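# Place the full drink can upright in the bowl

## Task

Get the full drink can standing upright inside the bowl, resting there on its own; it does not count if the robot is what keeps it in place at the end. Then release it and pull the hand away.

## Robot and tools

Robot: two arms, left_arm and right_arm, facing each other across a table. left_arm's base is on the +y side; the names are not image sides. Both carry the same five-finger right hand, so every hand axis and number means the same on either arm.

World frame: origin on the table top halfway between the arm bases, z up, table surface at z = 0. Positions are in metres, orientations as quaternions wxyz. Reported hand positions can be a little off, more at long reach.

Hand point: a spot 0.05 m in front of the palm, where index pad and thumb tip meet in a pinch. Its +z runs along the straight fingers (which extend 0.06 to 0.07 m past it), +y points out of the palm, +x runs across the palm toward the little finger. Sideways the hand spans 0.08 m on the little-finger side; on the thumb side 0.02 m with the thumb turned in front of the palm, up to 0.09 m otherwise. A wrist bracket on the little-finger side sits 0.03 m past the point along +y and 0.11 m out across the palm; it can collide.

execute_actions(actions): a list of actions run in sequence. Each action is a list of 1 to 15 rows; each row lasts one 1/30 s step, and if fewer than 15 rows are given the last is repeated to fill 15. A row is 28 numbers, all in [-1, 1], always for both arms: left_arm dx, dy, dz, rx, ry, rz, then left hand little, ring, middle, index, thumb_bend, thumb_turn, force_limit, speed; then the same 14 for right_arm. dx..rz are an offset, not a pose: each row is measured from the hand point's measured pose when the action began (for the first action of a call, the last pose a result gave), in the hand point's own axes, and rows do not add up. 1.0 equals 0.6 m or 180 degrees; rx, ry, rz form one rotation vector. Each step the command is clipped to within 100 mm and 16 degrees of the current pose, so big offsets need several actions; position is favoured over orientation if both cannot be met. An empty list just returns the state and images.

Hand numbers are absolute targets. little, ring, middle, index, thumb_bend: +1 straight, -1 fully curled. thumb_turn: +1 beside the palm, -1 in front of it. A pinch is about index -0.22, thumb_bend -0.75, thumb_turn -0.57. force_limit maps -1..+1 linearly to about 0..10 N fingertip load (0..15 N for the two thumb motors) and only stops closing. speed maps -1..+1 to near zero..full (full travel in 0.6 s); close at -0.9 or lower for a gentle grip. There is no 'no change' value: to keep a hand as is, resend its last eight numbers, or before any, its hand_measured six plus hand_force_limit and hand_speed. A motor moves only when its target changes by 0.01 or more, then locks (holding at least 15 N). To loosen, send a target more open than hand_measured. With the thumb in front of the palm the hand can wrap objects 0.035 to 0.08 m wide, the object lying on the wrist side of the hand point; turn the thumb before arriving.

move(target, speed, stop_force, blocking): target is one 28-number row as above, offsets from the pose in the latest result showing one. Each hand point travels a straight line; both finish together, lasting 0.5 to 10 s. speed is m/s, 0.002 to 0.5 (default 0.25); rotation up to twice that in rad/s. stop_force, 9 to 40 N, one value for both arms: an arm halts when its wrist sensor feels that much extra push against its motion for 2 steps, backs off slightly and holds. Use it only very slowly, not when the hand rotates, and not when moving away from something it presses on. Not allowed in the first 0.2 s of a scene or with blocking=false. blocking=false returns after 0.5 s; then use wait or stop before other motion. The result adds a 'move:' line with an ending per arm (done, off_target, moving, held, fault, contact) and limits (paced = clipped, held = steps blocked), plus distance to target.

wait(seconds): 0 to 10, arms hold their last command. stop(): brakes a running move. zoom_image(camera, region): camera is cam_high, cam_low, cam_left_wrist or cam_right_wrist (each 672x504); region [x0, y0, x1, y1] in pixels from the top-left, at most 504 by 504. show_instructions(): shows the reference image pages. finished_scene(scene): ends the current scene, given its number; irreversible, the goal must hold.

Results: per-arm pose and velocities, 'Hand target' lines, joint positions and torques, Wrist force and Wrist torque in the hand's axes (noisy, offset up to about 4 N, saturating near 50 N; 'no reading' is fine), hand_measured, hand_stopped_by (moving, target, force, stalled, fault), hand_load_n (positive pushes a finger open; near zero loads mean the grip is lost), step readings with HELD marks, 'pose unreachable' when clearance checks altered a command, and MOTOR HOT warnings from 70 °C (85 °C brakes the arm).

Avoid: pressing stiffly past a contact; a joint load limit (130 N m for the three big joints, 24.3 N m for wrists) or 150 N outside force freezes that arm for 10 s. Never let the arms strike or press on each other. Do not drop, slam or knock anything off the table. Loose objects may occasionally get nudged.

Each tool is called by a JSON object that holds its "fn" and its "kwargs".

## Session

{"fn": "execute_actions", "kwargs": {"actions": []}}

Scene clock: 0.00 s.
left_arm: end_effector_position=(+0.2488, +0.4323, +0.4691) hand_measured=(+1.000, +1.000, +1.000, +1.000, +1.000, +1.000) hand_load_n=(+0.0, +0.0, +0.0, +0.0, +0.0, +0.0) hand_stopped_by=(target, target, target, target, target, target) hand_force_limit=0.00 hand_speed=-0.80 end_effector_quat_wxyz=(-0.004, +0.419, +0.908, -0.010) end_effector_velocity=(-0.000, +0.000, +0.000) end_effector_angular_velocity=(+0.000, -0.000, -0.002) | right_arm: end_effector_position=(+0.1599, -0.2895, +0.4803) hand_measured=(+1.000, +1.000, +1.000, +1.000, +1.000, +1.000) hand_load_n=(+0.0, +0.0, +0.0, +0.0, +0.0, +0.0) hand_stopped_by=(target, target, target, target, target, target) hand_force_limit=0.00 hand_speed=-0.80 end_effector_quat_wxyz=(+0.000, -0.270, +0.963, +0.013) end_effector_velocity=(+0.000, +0.000, -0.000) end_effector_angular_velocity=(+0.001, +0.000, +0.001)
Joint positions: left_arm=[ 0.542 -1.718  1.358  1.924  1.591 -1.903] | right_arm=[-1.18  -1.734  1.351  1.955  1.544 -1.895]
Joint velocities: left_arm=[-0.001 -0.001  0.     0.    -0.001  0.001] | right_arm=[ 0.     0.     0.    -0.    -0.001 -0.   ]
Joint torques (N m, as the arm reports them, + toward a larger angle): no reading
Wrist force (N, on the end effector, along its own x y z axes, offset not removed): no reading
Wrist torque (N m, same axes, about the end effector's origin, offset not removed): no reading
Hand target (left_arm): +0.249, +0.432, +0.469; -0.004, +0.419, +0.908, -0.010
Hand target (right_arm): +0.160, -0.290, +0.480; +0.000, -0.270, +0.963, +0.013
camera_calibration (this result's frames):
cam_left_wrist: T_world_to_cam=[[0.84019, 0.542039, -0.0165589, -0.43715], [0.457338, -0.69183, 0.55876, -0.0791218], [0.291414, -0.477038, -0.829164, 0.651009], [0, 0, 0, 1]] pos_world=[0.213762, 0.49277, 0.576765]
cam_right_wrist: T_world_to_cam=[[-0.441994, 0.896934, 0.0122487, 0.324593], [0.758461, 0.366396, 0.538971, -0.270574], [0.478934, 0.247512, -0.842235, 0.529185], [0, 0, 0, 1]] pos_world=[0.0952435, -0.322981, 0.587554]

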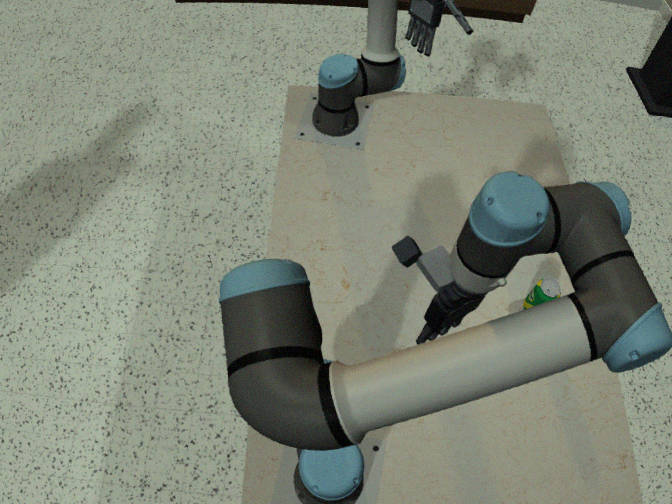

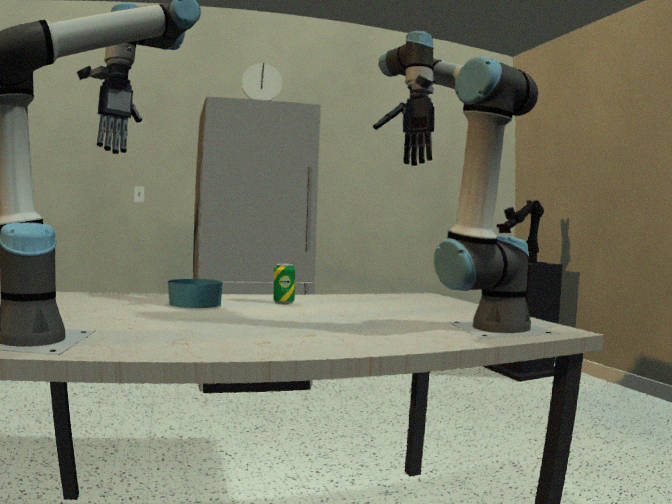

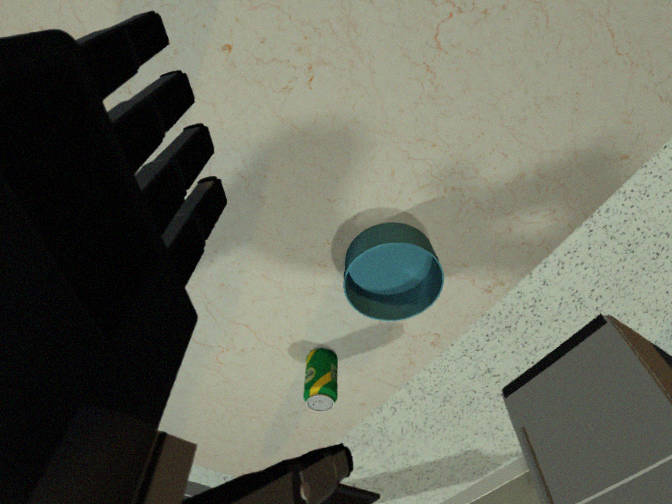

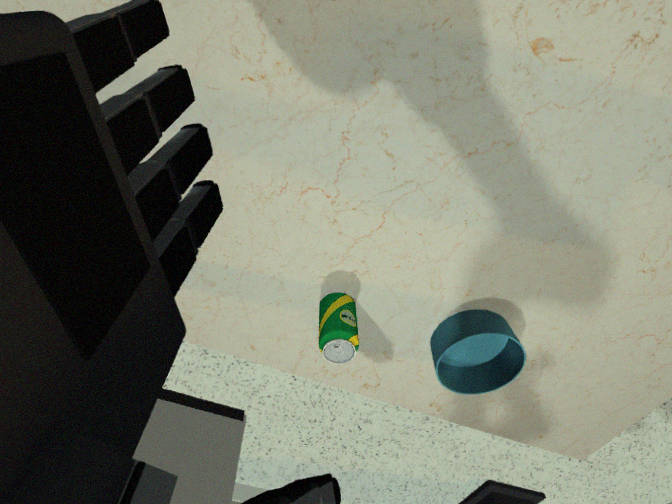

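{"fn": "zoom_image", "kwargs": {"camera": "cam_low", "region": [150, 245, 320, 325]}}

{"fn": "zoom_image", "kwargs": {"camera": "cam_right_wrist", "region": [295, 265, 545, 415]}}

{"fn": "zoom_image", "kwargs": {"camera": "cam_left_wrist", "region": [280, 205, 470, 425]}}

{"fn": "zoom_image", "kwargs": {"camera": "cam_high", "region": [500, 260, 590, 330]}}

Region (150, 245, 320, 325) of cam_low's 672x504 image, scaled by 2.965, with more detail than that image has; it fills the top 237 rows of this view, and the rest is white.

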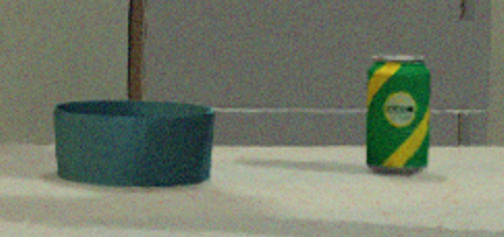

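Region (295, 265, 545, 415) of cam_right_wrist's 672x504 image, scaled by 2.016, with more detail than that image has; it fills the top 302 rows of this view, and the rest is white.

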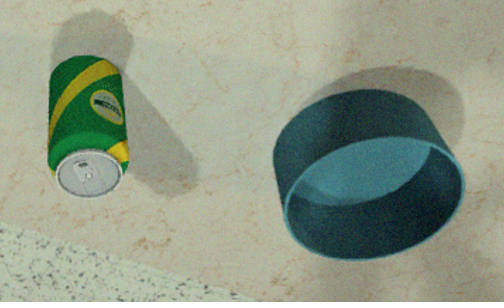

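Region (280, 205, 470, 425) of cam_left_wrist's 672x504 image, scaled by 2.291, with more detail than that image has; it fills the left 435 columns of this view, and the rest is white.

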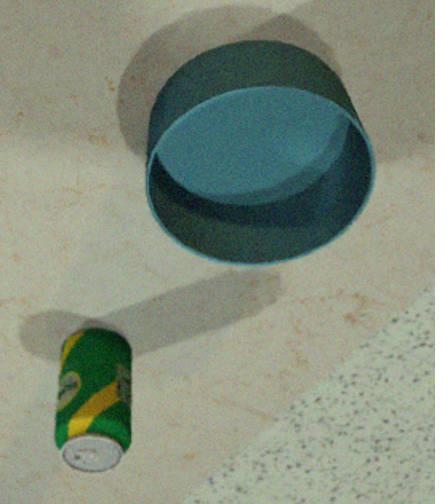

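Region (500, 260, 590, 330) of cam_high's 672x504 image, scaled by 5.600, with more detail than that image has.

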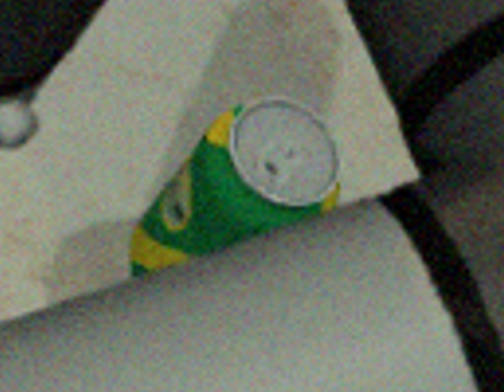

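{"fn": "move", "kwargs": {"target": [0,0,0,0,0,0, 1,1,1,1,1,1,0,-0.8, -0.4925,-0.035,0.3699,-0.266,-0.1048,0.4259, 1,1,1,1,1,-1,0,0.5], "speed": 0.5}}

Scene clock: 122.40 s.
left_arm: end_effector_position=(+0.2488, +0.4323, +0.4691) hand_measured=(+1.000, +1.000, +1.000, +1.000, +1.000, +1.000) hand_load_n=(+0.0, +0.0, +0.0, +0.0, +0.0, +0.0) hand_stopped_by=(target, target, target, target, target, target) hand_force_limit=0.00 hand_speed=-0.80 end_effector_quat_wxyz=(-0.004, +0.419, +0.908, -0.010) end_effector_velocity=(+0.000, -0.000, +0.000) end_effector_angular_velocity=(+0.001, -0.000, -0.001) | right_arm: end_effector_position=(+0.4215, -0.1488, +0.2601) hand_measured=(+1.000, +1.000, +1.000, +1.000, +1.000, -1.000) hand_load_n=(+0.0, +0.0, +0.0, +0.0, +0.0, +0.0) hand_stopped_by=(target, target, target, target, target, target) hand_force_limit=0.00 hand_speed=0.50 end_effector_quat_wxyz=(+0.033, +0.391, +0.824, +0.409) end_effector_velocity=(+0.001, +0.001, -0.002) end_effector_angular_velocity=(+0.000, -0.001, -0.014)
Joint positions: left_arm=[ 0.542 -1.718  1.358  1.924  1.591 -1.903] | right_arm=[-1.092 -1.509  1.849  0.536  1.043 -0.18 ]
Joint velocities: left_arm=[-0.001  0.    -0.     0.    -0.001  0.001] | right_arm=[ 0.009  0.001  0.002 -0.014  0.015  0.021]
Joint torques (N m, as the arm reports them, + toward a larger angle): left_arm=[ -2.14 -11.29 -19.28   2.43   0.18   0.23] | right_arm=[  7.47 -15.74  -9.61  -0.19   1.57   1.67]
Wrist force (N, on the end effector, along its own x y z axes, offset not removed): left_arm=[0.0 0.9 1.8] | right_arm=[-1.3 -0.8 -3.0]
Wrist torque (N m, same axes, about the end effector's origin, offset not removed): left_arm=[0.13 0.09 -0.11] | right_arm=[0.25 0.16 -0.18]
Hand target (left_arm): +0.249, +0.432, +0.469; -0.004, +0.419, +0.908, -0.010
Hand target (right_arm): +0.422, -0.149, +0.260; +0.033, +0.392, +0.824, +0.409
Off the commanded pose (left_arm): 0.000 m, 0 deg.
Off the commanded pose (right_arm): 0.001 m, 0 deg.
move: done
camera_calibration (this result's frames):
cam_left_wrist: T_world_to_cam=[[0.84019, 0.542039, -0.0165592, -0.43715], [0.457338, -0.69183, 0.55876, -0.0791219], [0.291413, -0.477038, -0.829164, 0.651009], [0, 0, 0, 1]] pos_world=[0.213762, 0.49277, 0.576765]
cam_right_wrist: T_world_to_cam=[[0.681054, 0.307781, 0.664406, -0.414001], [0.341559, -0.93614, 0.0835423, -0.301472], [0.64769, 0.170037, -0.742688, 0.0750317], [0, 0, 0, 1]] pos_world=[0.336331, -0.167556, 0.355976]

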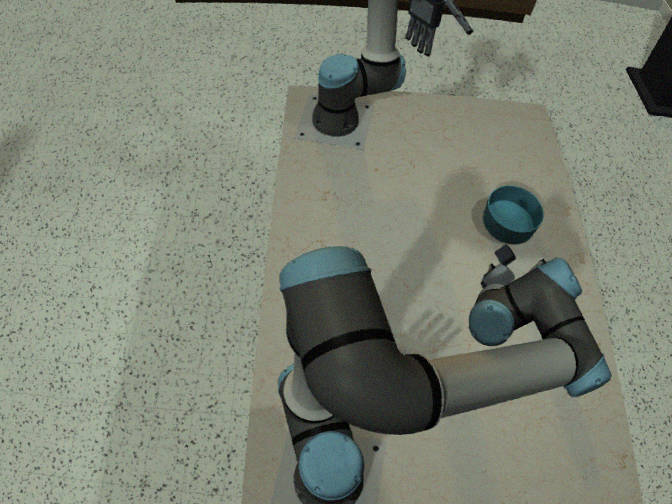

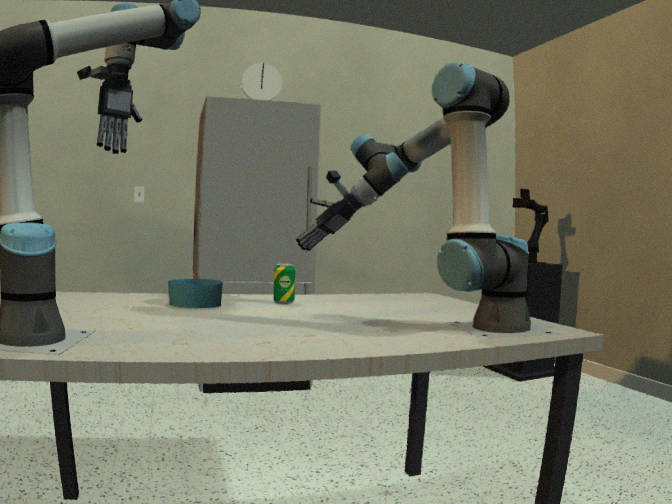

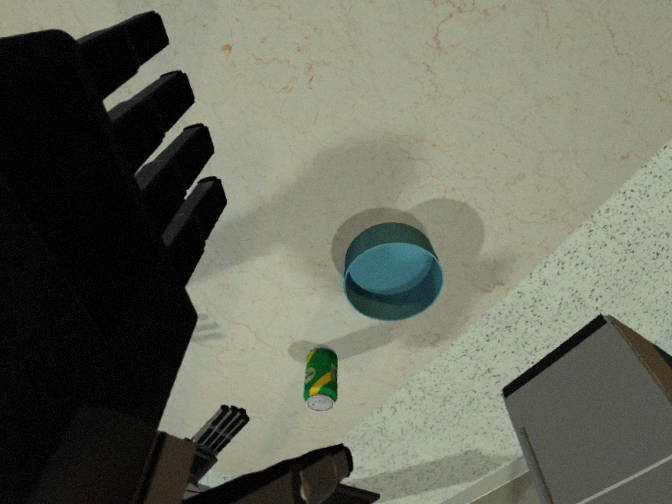

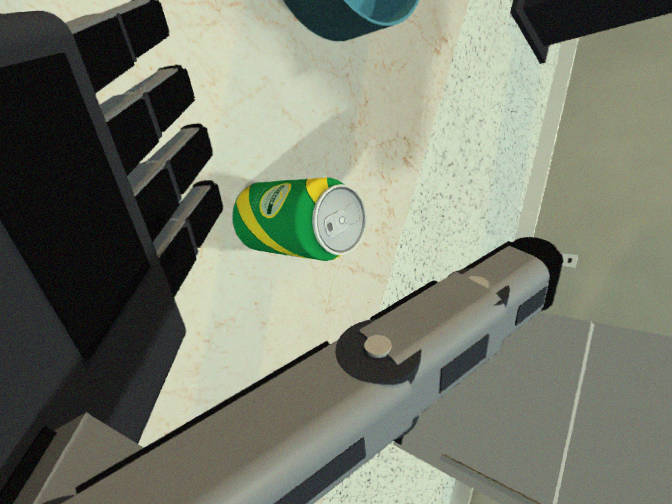

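{"fn": "execute_actions", "kwargs": {"actions": []}}

Scene clock: 132.90 s.
left_arm: end_effector_position=(+0.2488, +0.4323, +0.4691) hand_measured=(+1.000, +1.000, +1.000, +1.000, +1.000, +1.000) hand_load_n=(+0.0, +0.0, +0.0, +0.0, +0.0, +0.0) hand_stopped_by=(target, target, target, target, target, target) hand_force_limit=0.00 hand_speed=-0.80 end_effector_quat_wxyz=(-0.004, +0.419, +0.908, -0.010) end_effector_velocity=(+0.000, +0.001, +0.000) end_effector_angular_velocity=(-0.000, -0.001, +0.002) | right_arm: end_effector_position=(+0.4216, -0.1487, +0.2600) hand_measured=(+1.000, +1.000, +1.000, +1.000, +1.000, -1.000) hand_load_n=(+0.0, +0.0, +0.0, +0.0, +0.0, +0.0) hand_stopped_by=(target, target, target, target, target, target) hand_force_limit=0.00 hand_speed=0.50 end_effector_quat_wxyz=(+0.033, +0.392, +0.824, +0.409) end_effector_velocity=(+0.000, -0.000, +0.000) end_effector_angular_velocity=(+0.001, -0.001, +0.000)
Joint positions: left_arm=[ 0.542 -1.718  1.358  1.924  1.591 -1.903] | right_arm=[-1.091 -1.509  1.849  0.534  1.045 -0.178]
Joint velocities: left_arm=[ 0.001 -0.    -0.001  0.    -0.001 -0.001] | right_arm=[-0.001 -0.    -0.    -0.    -0.001 -0.001]
Joint torques (N m, as the arm reports them, + toward a larger angle): left_arm=[ -1.89 -11.05 -19.43   2.38   0.08   0.22] | right_arm=[  7.6  -16.01 -10.5   -0.29   1.81   1.61]
Wrist force (N, on the end effector, along its own x y z axes, offset not removed): left_arm=[-1.2 0.0 2.2] | right_arm=[-1.7 -1.2 -2.1]
Wrist torque (N m, same axes, about the end effector's origin, offset not removed): left_arm=[0.01 0.17 -0.17] | right_arm=[0.04 0.34 -0.14]
Hand target (left_arm): +0.249, +0.432, +0.469; -0.004, +0.419, +0.908, -0.010
Hand target (right_arm): +0.422, -0.149, +0.260; +0.033, +0.392, +0.824, +0.409
Off the commanded pose (left_arm): 0.000 m, 0 deg.
Off the commanded pose (right_arm): 0.000 m, 0 deg.
camera_calibration (this result's frames):
cam_left_wrist: T_world_to_cam=[[0.84019, 0.542039, -0.0165591, -0.43715], [0.457338, -0.69183, 0.55876, -0.0791218], [0.291413, -0.477038, -0.829164, 0.65101], [0, 0, 0, 1]] pos_world=[0.213762, 0.492769, 0.576765]
cam_right_wrist: T_world_to_cam=[[0.681302, 0.306829, 0.664593, -0.414303], [0.34021, -0.936621, 0.0836547, -0.300965], [0.64814, 0.169107, -0.742508, 0.0744679], [0, 0, 0, 1]] pos_world=[0.336391, -0.167363, 0.355813]

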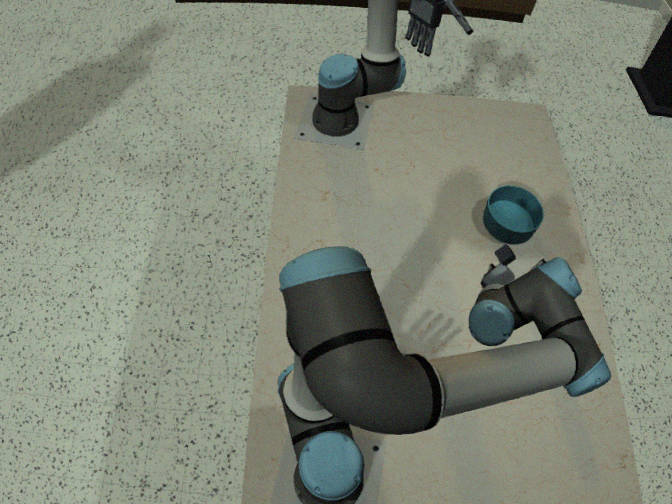

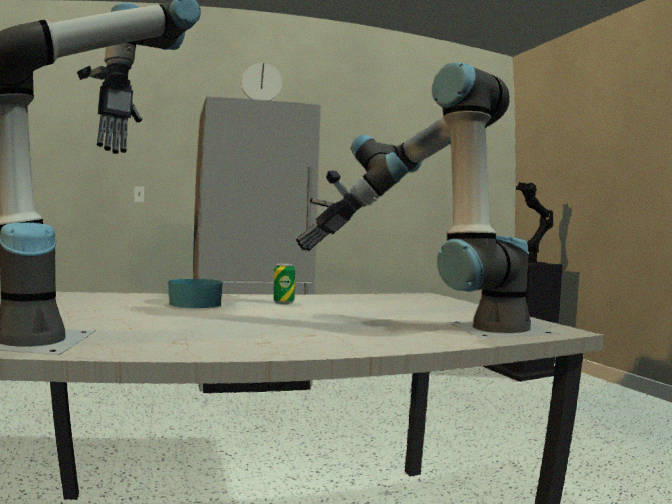

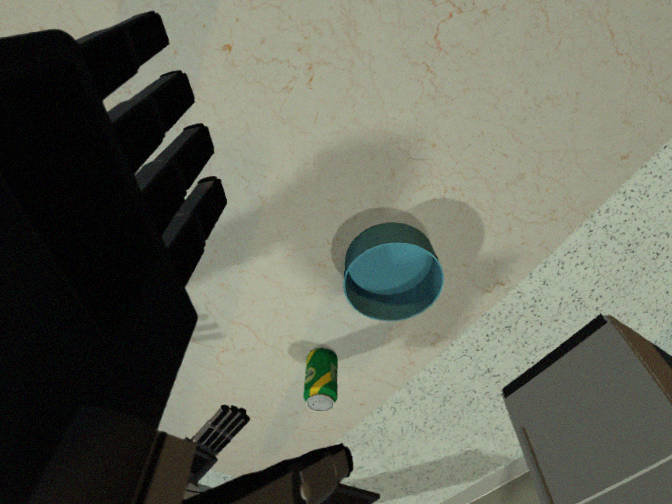

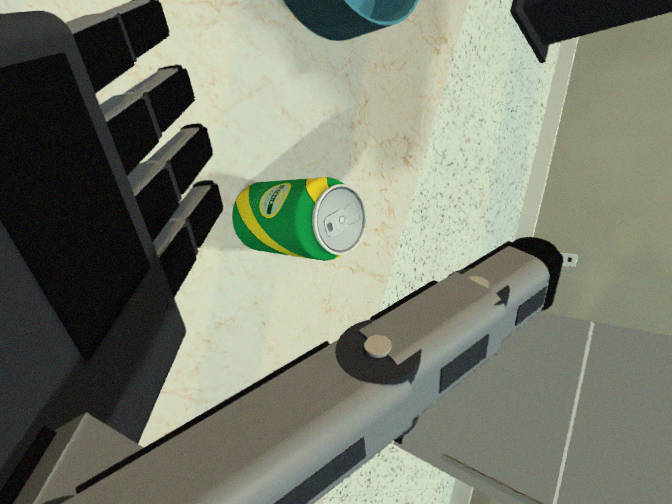

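{"fn": "zoom_image", "kwargs": {"camera": "cam_low", "region": [150, 240, 330, 330]}}

{"fn": "zoom_image", "kwargs": {"camera": "cam_high", "region": [460, 170, 580, 260]}}

{"fn": "zoom_image", "kwargs": {"camera": "cam_left_wrist", "region": [270, 200, 480, 430]}}

Region (150, 240, 330, 330) of cam_low's 672x504 image, scaled by 2.800, with more detail than that image has.

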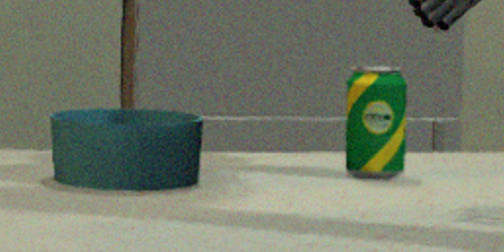

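Region (460, 170, 580, 260) of cam_high's 672x504 image, scaled by 4.200, with more detail than that image has; it fills the top 378 rows of this view, and the rest is white.

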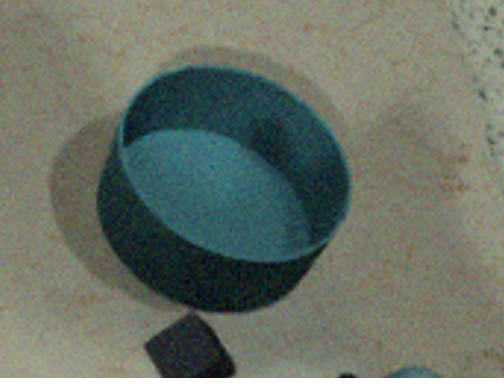

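Region (270, 200, 480, 430) of cam_left_wrist's 672x504 image, scaled by 2.191, with more detail than that image has; it fills the left 460 columns of this view, and the rest is white.

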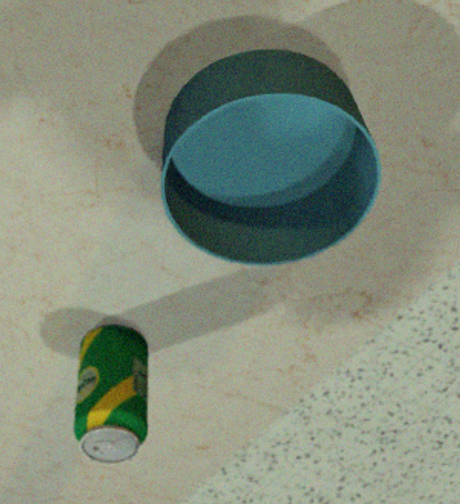

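{"fn": "move", "kwargs": {"target": [0,0,0,0,0,0,1,1,1,1,1,1,0,-0.8, -0.1219,-0.1309,0.2603,-0.1807,0.1174,0.4060, 1,1,1,1,1,-1,0,0.5], "speed": 0.5}}

Scene clock: 214.90 s.
left_arm: end_effector_position=(+0.2488, +0.4323, +0.4691) hand_measured=(+1.000, +1.000, +1.000, +1.000, +1.000, +1.000) hand_load_n=(+0.0, +0.0, +0.0, +0.0, +0.0, +0.0) hand_stopped_by=(target, target, target, target, target, target) hand_force_limit=0.00 hand_speed=-0.80 end_effector_quat_wxyz=(-0.004, +0.419, +0.908, -0.010) end_effector_velocity=(-0.000, +0.000, +0.000) end_effector_angular_velocity=(-0.001, -0.000, -0.002) | right_arm: end_effector_position=(+0.4820, -0.1251, +0.0821) hand_measured=(+1.000, +1.000, +1.000, +1.000, +1.000, -1.000) hand_load_n=(+0.0, +0.0, +0.0, +0.0, +0.0, +0.0) hand_stopped_by=(target, target, target, target, target, target) hand_force_limit=0.00 hand_speed=0.50 end_effector_quat_wxyz=(-0.251, +0.697, +0.290, +0.606) end_effector_velocity=(+0.001, -0.000, -0.002) end_effector_angular_velocity=(+0.008, +0.001, -0.009)
Joint positions: left_arm=[ 0.542 -1.718  1.358  1.924  1.591 -1.903] | right_arm=[-0.934 -1.227  2.166 -0.793  1.255  1.524]
Joint velocities: left_arm=[-0.    -0.001 -0.     0.    -0.     0.001] | right_arm=[ 0.003  0.006  0.    -0.012  0.011  0.009]
Joint torques (N m, as the arm reports them, + toward a larger angle): left_arm=[ -2.46 -11.33 -20.16   2.49   0.17   0.19] | right_arm=[  6.74 -23.4   -4.08  -2.36   2.47   1.31]
Wrist force (N, on the end effector, along its own x y z axes, offset not removed): left_arm=[-1.0 0.8 2.1] | right_arm=[0.0 -1.9 0.4]
Wrist torque (N m, same axes, about the end effector's origin, offset not removed): left_arm=[0.09 0.23 -0.14] | right_arm=[-0.08 0.00 -0.05]
Hand target (left_arm): +0.249, +0.432, +0.469; -0.004, +0.419, +0.908, -0.010
Hand target (right_arm): +0.482, -0.125, +0.082; -0.251, +0.697, +0.289, +0.606
Off the commanded pose (left_arm): 0.000 m, 0 deg.
Off the commanded pose (right_arm): 0.000 m, 0 deg.
move: done
camera_calibration (this result's frames):
cam_left_wrist: T_world_to_cam=[[0.84019, 0.542039, -0.0165589, -0.43715], [0.457338, -0.69183, 0.55876, -0.0791216], [0.291413, -0.477038, -0.829164, 0.651009], [0, 0, 0, 1]] pos_world=[0.213762, 0.492769, 0.576765]
cam_right_wrist: T_world_to_cam=[[0.706149, -0.70258, -0.0879469, -0.420915], [-0.503519, -0.410942, -0.759997, 0.257186], [0.497818, 0.580954, -0.643949, 0.0151083], [0, 0, 0, 1]] pos_world=[0.419206, -0.198815, 0.168171]

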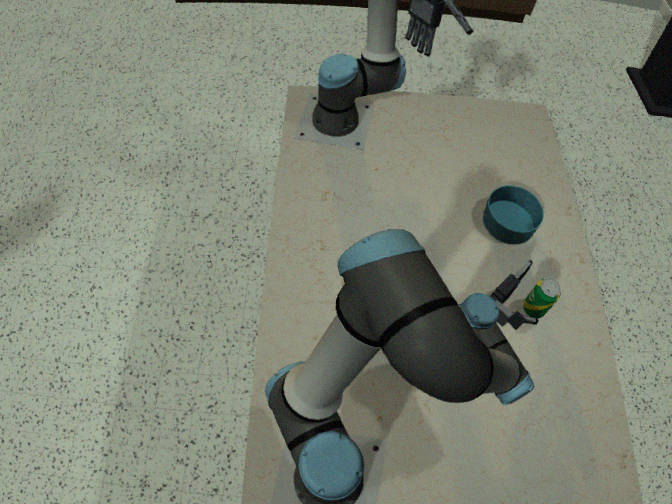

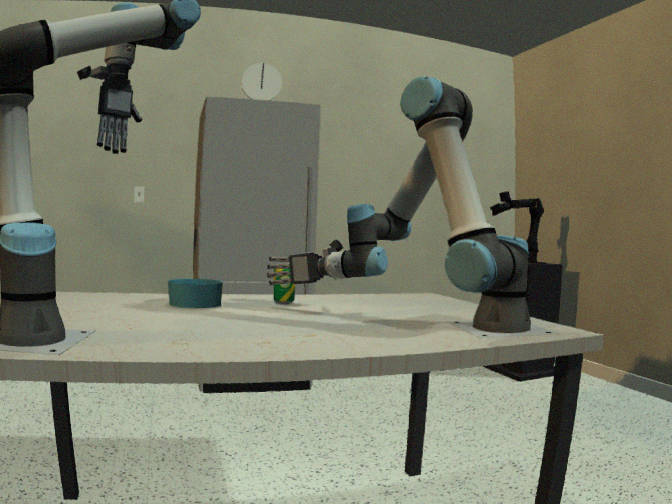

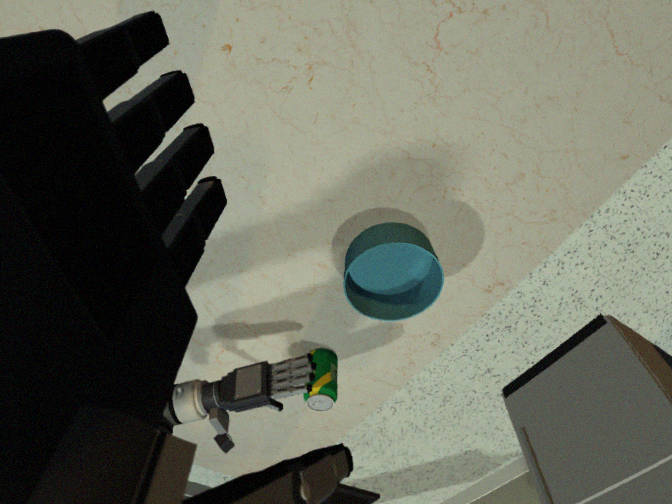

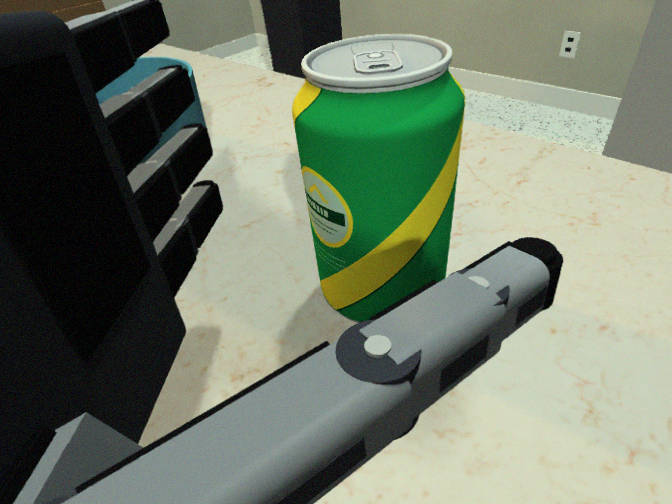

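{"fn": "zoom_image", "kwargs": {"camera": "cam_right_wrist", "region": [270, 10, 500, 180]}}

{"fn": "zoom_image", "kwargs": {"camera": "cam_low", "region": [240, 220, 400, 320]}}

Region (270, 10, 500, 180) of cam_right_wrist's 672x504 image, scaled by 2.191, with more detail than that image has; it fills the top 373 rows of this view, and the rest is white.

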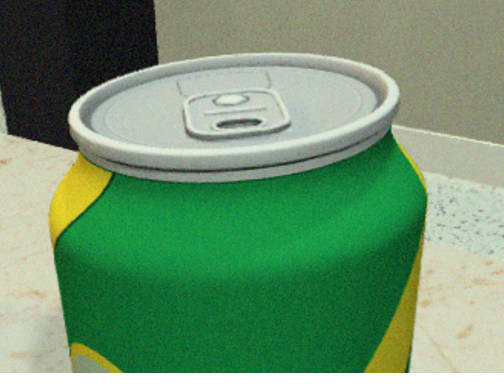

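Region (240, 220, 400, 320) of cam_low's 672x504 image, scaled by 3.150, with more detail than that image has; it fills the top 315 rows of this view, and the rest is white.

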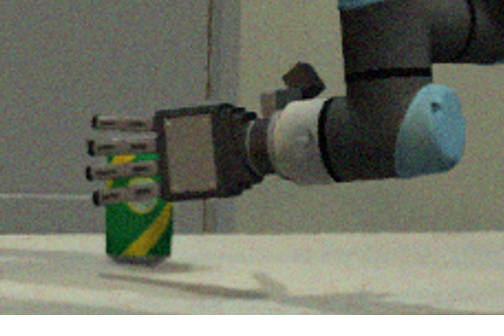

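{"fn": "execute_actions", "kwargs": {"actions": [[[0,0,0,0,0,0,1,1,1,1,1,1,0,-0.8,0.00005,0.00013,0.00037,0,0,0,1,1,1,1,1,-1,0,0.5],[0,0,0,0,0,0,1,1,1,1,1,1,0,-0.8,0.00037,0.0009,0.00263,0,0,0,1,1,1,1,1,-1,0,0.5],[0,0,0,0,0,0,1,1,1,1,1,1,0,-0.8,0.00111,0.0027,0.00793,0,0,0,1,1,1,1,1,-1,0,0.5],[0,0,0,0,0,0,1,1,1,1,1,1,0,-0.8,0.00235,0.00569,0.0167,0,0,0,1,1,1,1,1,-1,0,0.5],[0,0,0,0,0,0,1,1,1,1,1,1,0,-0.8,0.00404,0.0098,0.02876,0,0,0,1,1,1,1,1,-1,0,0.5],[0,0,0,0,0,0,1,1,1,1,1,1,0,-0.8,0.00611,0.01482,0.04348,0,0,0,1,1,1,1,1,-1,0,0.5],[0,0,0,0,0,0,1,1,1,1,1,1,0,-0.8,0.00843,0.02044,0.05996,0,0,0,1,1,1,1,1,-1,0,0.5],[0,0,0,0,0,0,1,1,1,1,1,1,0,-0.8,0.01082,0.02626,0.07704,0,0,0,1,1,1,1,1,-1,0,0.5],[0,0,0,0,0,0,1,1,1,1,1,1,0,-0.8,0.01314,0.03188,0.09352,0,0,0,1,1,1,1,1,-1,0,0.5],[0,0,0,0,0,0,1,1,1,1,1,1,0,-0.8,0.01521,0.0369,0.10824,0,0,0,1,1,1,1,1,-1,0,0.5],[0,0,0,0,0,0,1,1,1,1,1,1,0,-0.8,0.0169,0.04101,0.1203,0,0,0,1,1,1,1,1,-1,0,0.5],[0,0,0,0,0,0,1,1,1,1,1,1,0,-0.8,0.01814,0.044,0.12907,0,0,0,1,1,1,1,1,-1,0,0.5],[0,0,0,0,0,0,1,1,1,1,1,1,0,-0.8,0.01888,0.0458,0.13437,0,0,0,1,1,1,1,1,-1,0,0.5],[0,0,0,0,0,0,1,1,1,1,1,1,0,-0.8,0.0192,0.04657,0.13663,0,0,0,1,1,-1,-1,-1,-1,0.6,-0.4],[0,0,0,0,0,0,1,1,1,1,1,1,0,-0.8,0.01925,0.0467,0.137,0,0,0,1,1,-1,-1,-1,-1,0.6,-0.4]]]}}

Scene clock: 267.10 s.
left_arm: end_effector_position=(+0.2488, +0.4323, +0.4691) hand_measured=(+1.000, +1.000, +1.000, +1.000, +1.000, +1.000) hand_load_n=(+0.0, +0.0, +0.0, +0.0, +0.0, +0.0) hand_stopped_by=(target, target, target, target, target, target) hand_force_limit=0.00 hand_speed=-0.80 end_effector_quat_wxyz=(-0.004, +0.419, +0.908, -0.010) end_effector_velocity=(+0.000, +0.000, +0.000) end_effector_angular_velocity=(-0.000, +0.000, +0.001) | right_arm: end_effector_position=(+0.5405, -0.0971, +0.0828) hand_measured=(+1.000, +1.000, +1.000, +1.000, +1.000, -1.000) hand_load_n=(+0.0, +0.0, +0.0, +0.0, +0.0, +0.0) hand_stopped_by=(target, target, moving, moving, moving, target) hand_force_limit=0.60 hand_speed=-0.40 end_effector_quat_wxyz=(-0.251, +0.697, +0.290, +0.606) end_effector_velocity=(+0.154, +0.078, +0.003) end_effector_angular_velocity=(+0.005, -0.013, +0.001)
Joint positions: left_arm=[ 0.542 -1.718  1.358  1.924  1.591 -1.903] | right_arm=[-0.938 -1.12   1.986 -0.72   1.251  1.524]
Joint velocities: left_arm=[ 0.001  0.    -0.001  0.     0.    -0.   ] | right_arm=[ 0.001  0.284 -0.491  0.194 -0.    -0.001]
Joint torques (N m, as the arm reports them, + toward a larger angle): left_arm=[ -3.47 -11.49 -19.68   2.44   0.17   0.09] | right_arm=[  2.1  -31.73 -25.09   0.95  -1.11  -1.7 ]
Wrist force (N, on the end effector, along its own x y z axes, offset not removed): left_arm=[-1.5 2.2 2.4] | right_arm=[1.1 -2.0 5.0]
Wrist torque (N m, same axes, about the end effector's origin, offset not removed): left_arm=[0.37 0.40 -0.13] | right_arm=[-0.40 -0.32 0.05]
Hand target (left_arm): +0.249, +0.432, +0.469; -0.004, +0.419, +0.908, -0.010
Hand target (right_arm): +0.558, -0.088, +0.083; -0.251, +0.696, +0.290, +0.607
Off the commanded pose (left_arm): 0.000 m, 0 deg.
Off the commanded pose (right_arm): 0.023 m, 0 deg.
Step readings (end_effector_position):
0: left_arm (+0.2488, +0.4323, +0.4691) | right_arm (+0.4821, -0.1250, +0.0819)
1: left_arm (+0.2488, +0.4323, +0.4691) | right_arm (+0.4821, -0.1250, +0.0819)
2: left_arm (+0.2488, +0.4323, +0.4691) | right_arm (+0.4821, -0.1250, +0.0819)
4: left_arm (+0.2488, +0.4323, +0.4691) | right_arm (+0.4829, -0.1246, +0.0818)
8: left_arm (+0.2488, +0.4323, +0.4691) | right_arm (+0.4953, -0.1187, +0.0815)
15: end_effector_position above
camera_calibration (this result's frames):
cam_left_wrist: T_world_to_cam=[[0.84019, 0.542039, -0.0165589, -0.43715], [0.457338, -0.69183, 0.55876, -0.0791217], [0.291413, -0.477038, -0.829164, 0.651009], [0, 0, 0, 1]] pos_world=[0.213762, 0.492769, 0.576765]
cam_right_wrist: T_world_to_cam=[[0.706415, -0.702262, -0.0883475, -0.442636], [-0.503084, -0.410373, -0.760592, 0.298562], [0.49788, 0.58174, -0.643191, -0.0298622], [0, 0, 0, 1]] pos_world=[0.477754, -0.170953, 0.168771]

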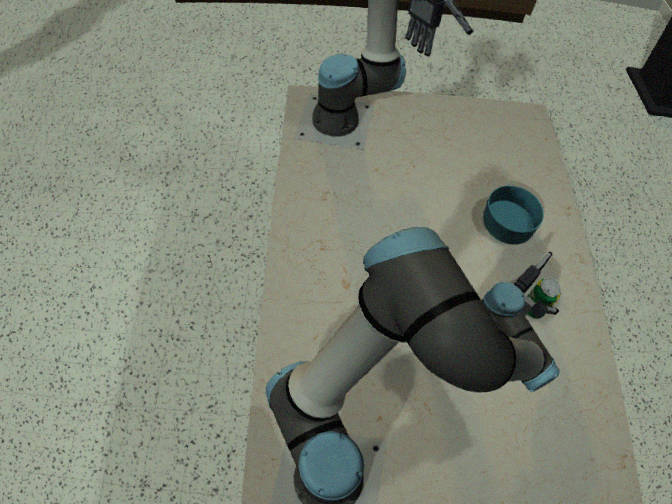

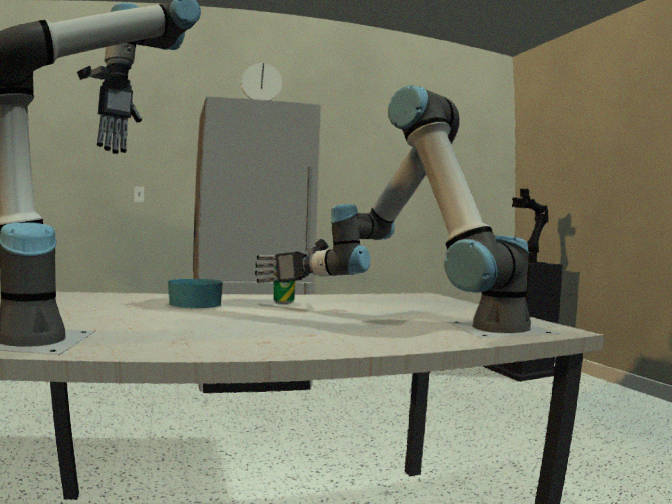

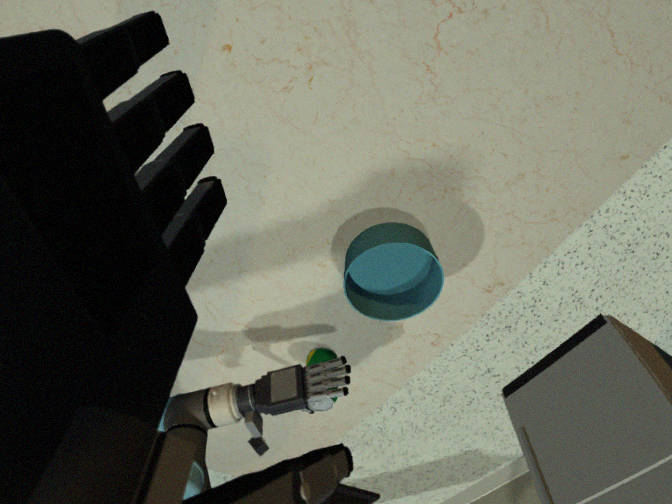

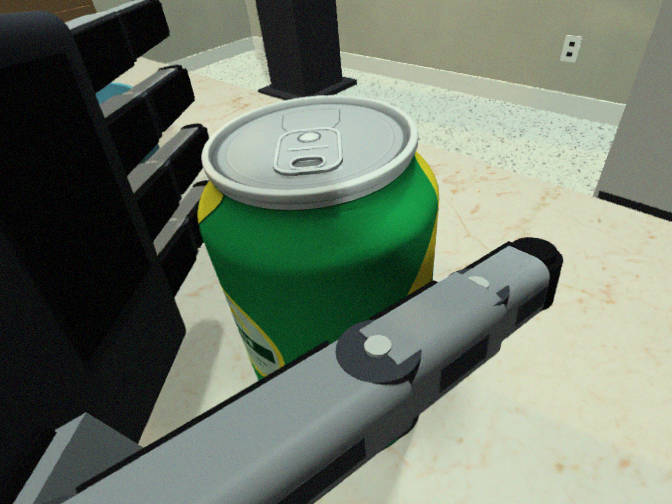

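{"fn": "execute_actions", "kwargs": {"actions": []}}

Scene clock: 268.93 s.
left_arm: end_effector_position=(+0.2488, +0.4323, +0.4691) hand_measured=(+1.000, +1.000, +1.000, +1.000, +1.000, +1.000) hand_load_n=(+0.0, +0.0, +0.0, +0.0, +0.0, +0.0) hand_stopped_by=(target, target, target, target, target, target) hand_force_limit=0.00 hand_speed=-0.80 end_effector_quat_wxyz=(-0.004, +0.419, +0.908, -0.010) end_effector_velocity=(-0.000, -0.001, +0.000) end_effector_angular_velocity=(+0.000, +0.000, -0.002) | right_arm: end_effector_position=(+0.5585, -0.0876, +0.0826) hand_measured=(+1.000, +1.000, +0.074, +0.140, +0.454, -1.000) hand_load_n=(+0.0, +0.0, +8.0, +6.5, +14.5, +0.0) hand_stopped_by=(target, target, force, force, force, target) hand_force_limit=0.60 hand_speed=-0.40 end_effector_quat_wxyz=(-0.251, +0.696, +0.290, +0.607) end_effector_velocity=(-0.000, +0.000, +0.001) end_effector_angular_velocity=(+0.000, -0.001, -0.000)
Joint positions: left_arm=[ 0.542 -1.718  1.358  1.924  1.591 -1.903] | right_arm=[-0.937 -1.086  1.927 -0.696  1.252  1.524]
Joint velocities: left_arm=[-0.001  0.001 -0.001  0.     0.     0.001] | right_arm=[ 0.    -0.001 -0.    -0.     0.001 -0.   ]
Joint torques (N m, as the arm reports them, + toward a larger angle): left_arm=[ -2.88 -11.17 -19.51   2.43   0.19   0.08] | right_arm=[  3.97 -29.93 -26.22   0.25   2.23  -1.39]
Wrist force (N, on the end effector, along its own x y z axes, offset not removed): left_arm=[-1.2 1.4 3.5] | right_arm=[1.2 -1.5 1.0]
Wrist torque (N m, same axes, about the end effector's origin, offset not removed): left_arm=[0.16 0.14 -0.10] | right_arm=[-0.06 0.03 0.07]
Hand target (left_arm): +0.249, +0.432, +0.469; -0.004, +0.419, +0.908, -0.010
Hand target (right_arm): +0.558, -0.088, +0.083; -0.251, +0.696, +0.290, +0.607
Off the commanded pose (left_arm): 0.000 m, 0 deg.
Off the commanded pose (right_arm): 0.003 m, 0 deg.
camera_calibration (this result's frames):
cam_left_wrist: T_world_to_cam=[[0.84019, 0.542039, -0.0165589, -0.43715], [0.457338, -0.69183, 0.55876, -0.0791217], [0.291413, -0.477038, -0.829164, 0.651009], [0, 0, 0, 1]] pos_world=[0.213762, 0.492769, 0.576765]
cam_right_wrist: T_world_to_cam=[[0.706439, -0.702296, -0.0878886, -0.448732], [-0.502581, -0.410316, -0.760955, 0.31113], [0.498354, 0.581739, -0.642824, -0.0446658], [0, 0, 0, 1]] pos_world=[0.495629, -0.161497, 0.168605]

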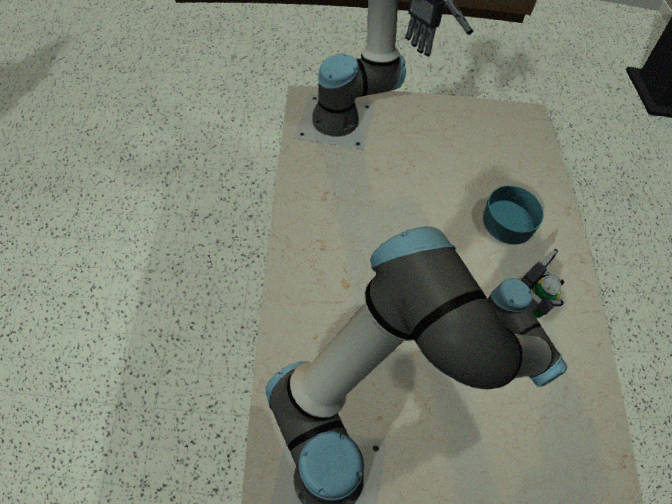

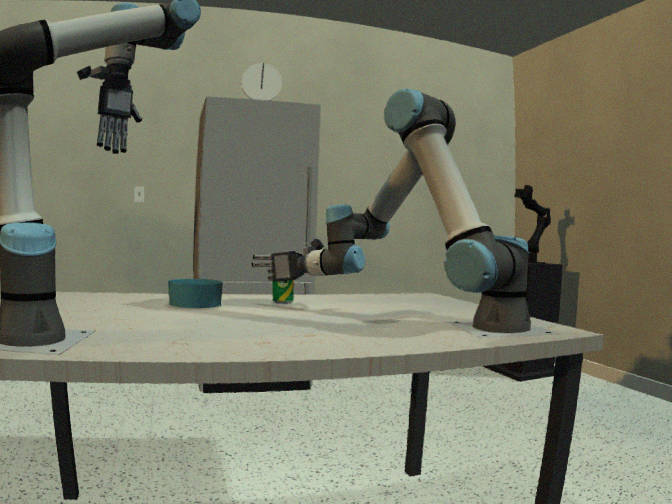

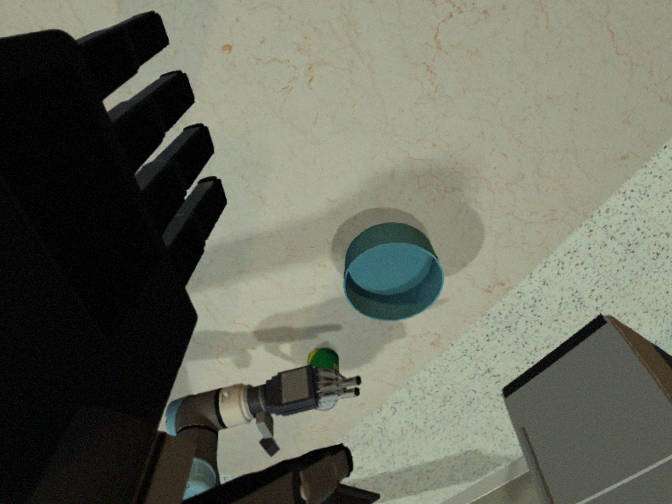

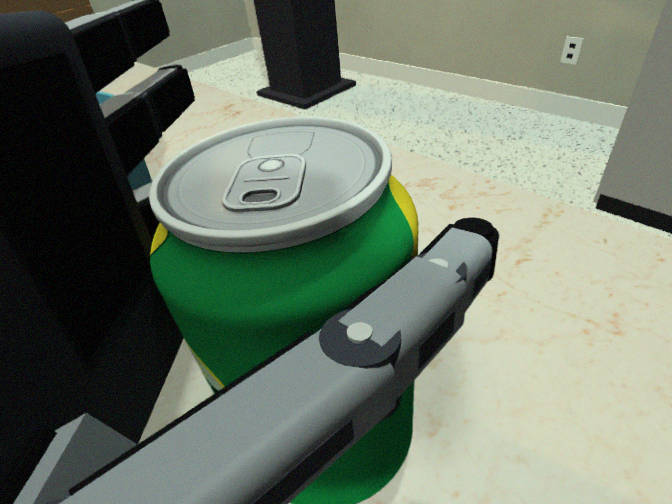

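{"fn": "zoom_image", "kwargs": {"camera": "cam_low", "region": [230, 220, 370, 320]}}

{"fn": "zoom_image", "kwargs": {"camera": "cam_high", "region": [470, 170, 610, 340]}}

Region (230, 220, 370, 320) of cam_low's 672x504 image, scaled by 3.600, with more detail than that image has; it fills the top 360 rows of this view, and the rest is white.

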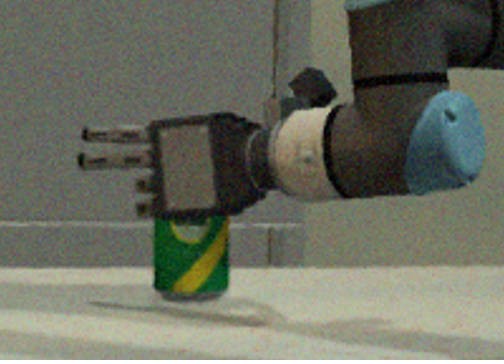

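Region (470, 170, 610, 340) of cam_high's 672x504 image, scaled by 2.965, with more detail than that image has; it fills the left 415 columns of this view, and the rest is white.

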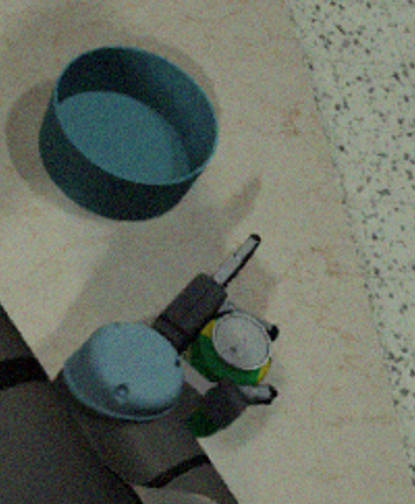

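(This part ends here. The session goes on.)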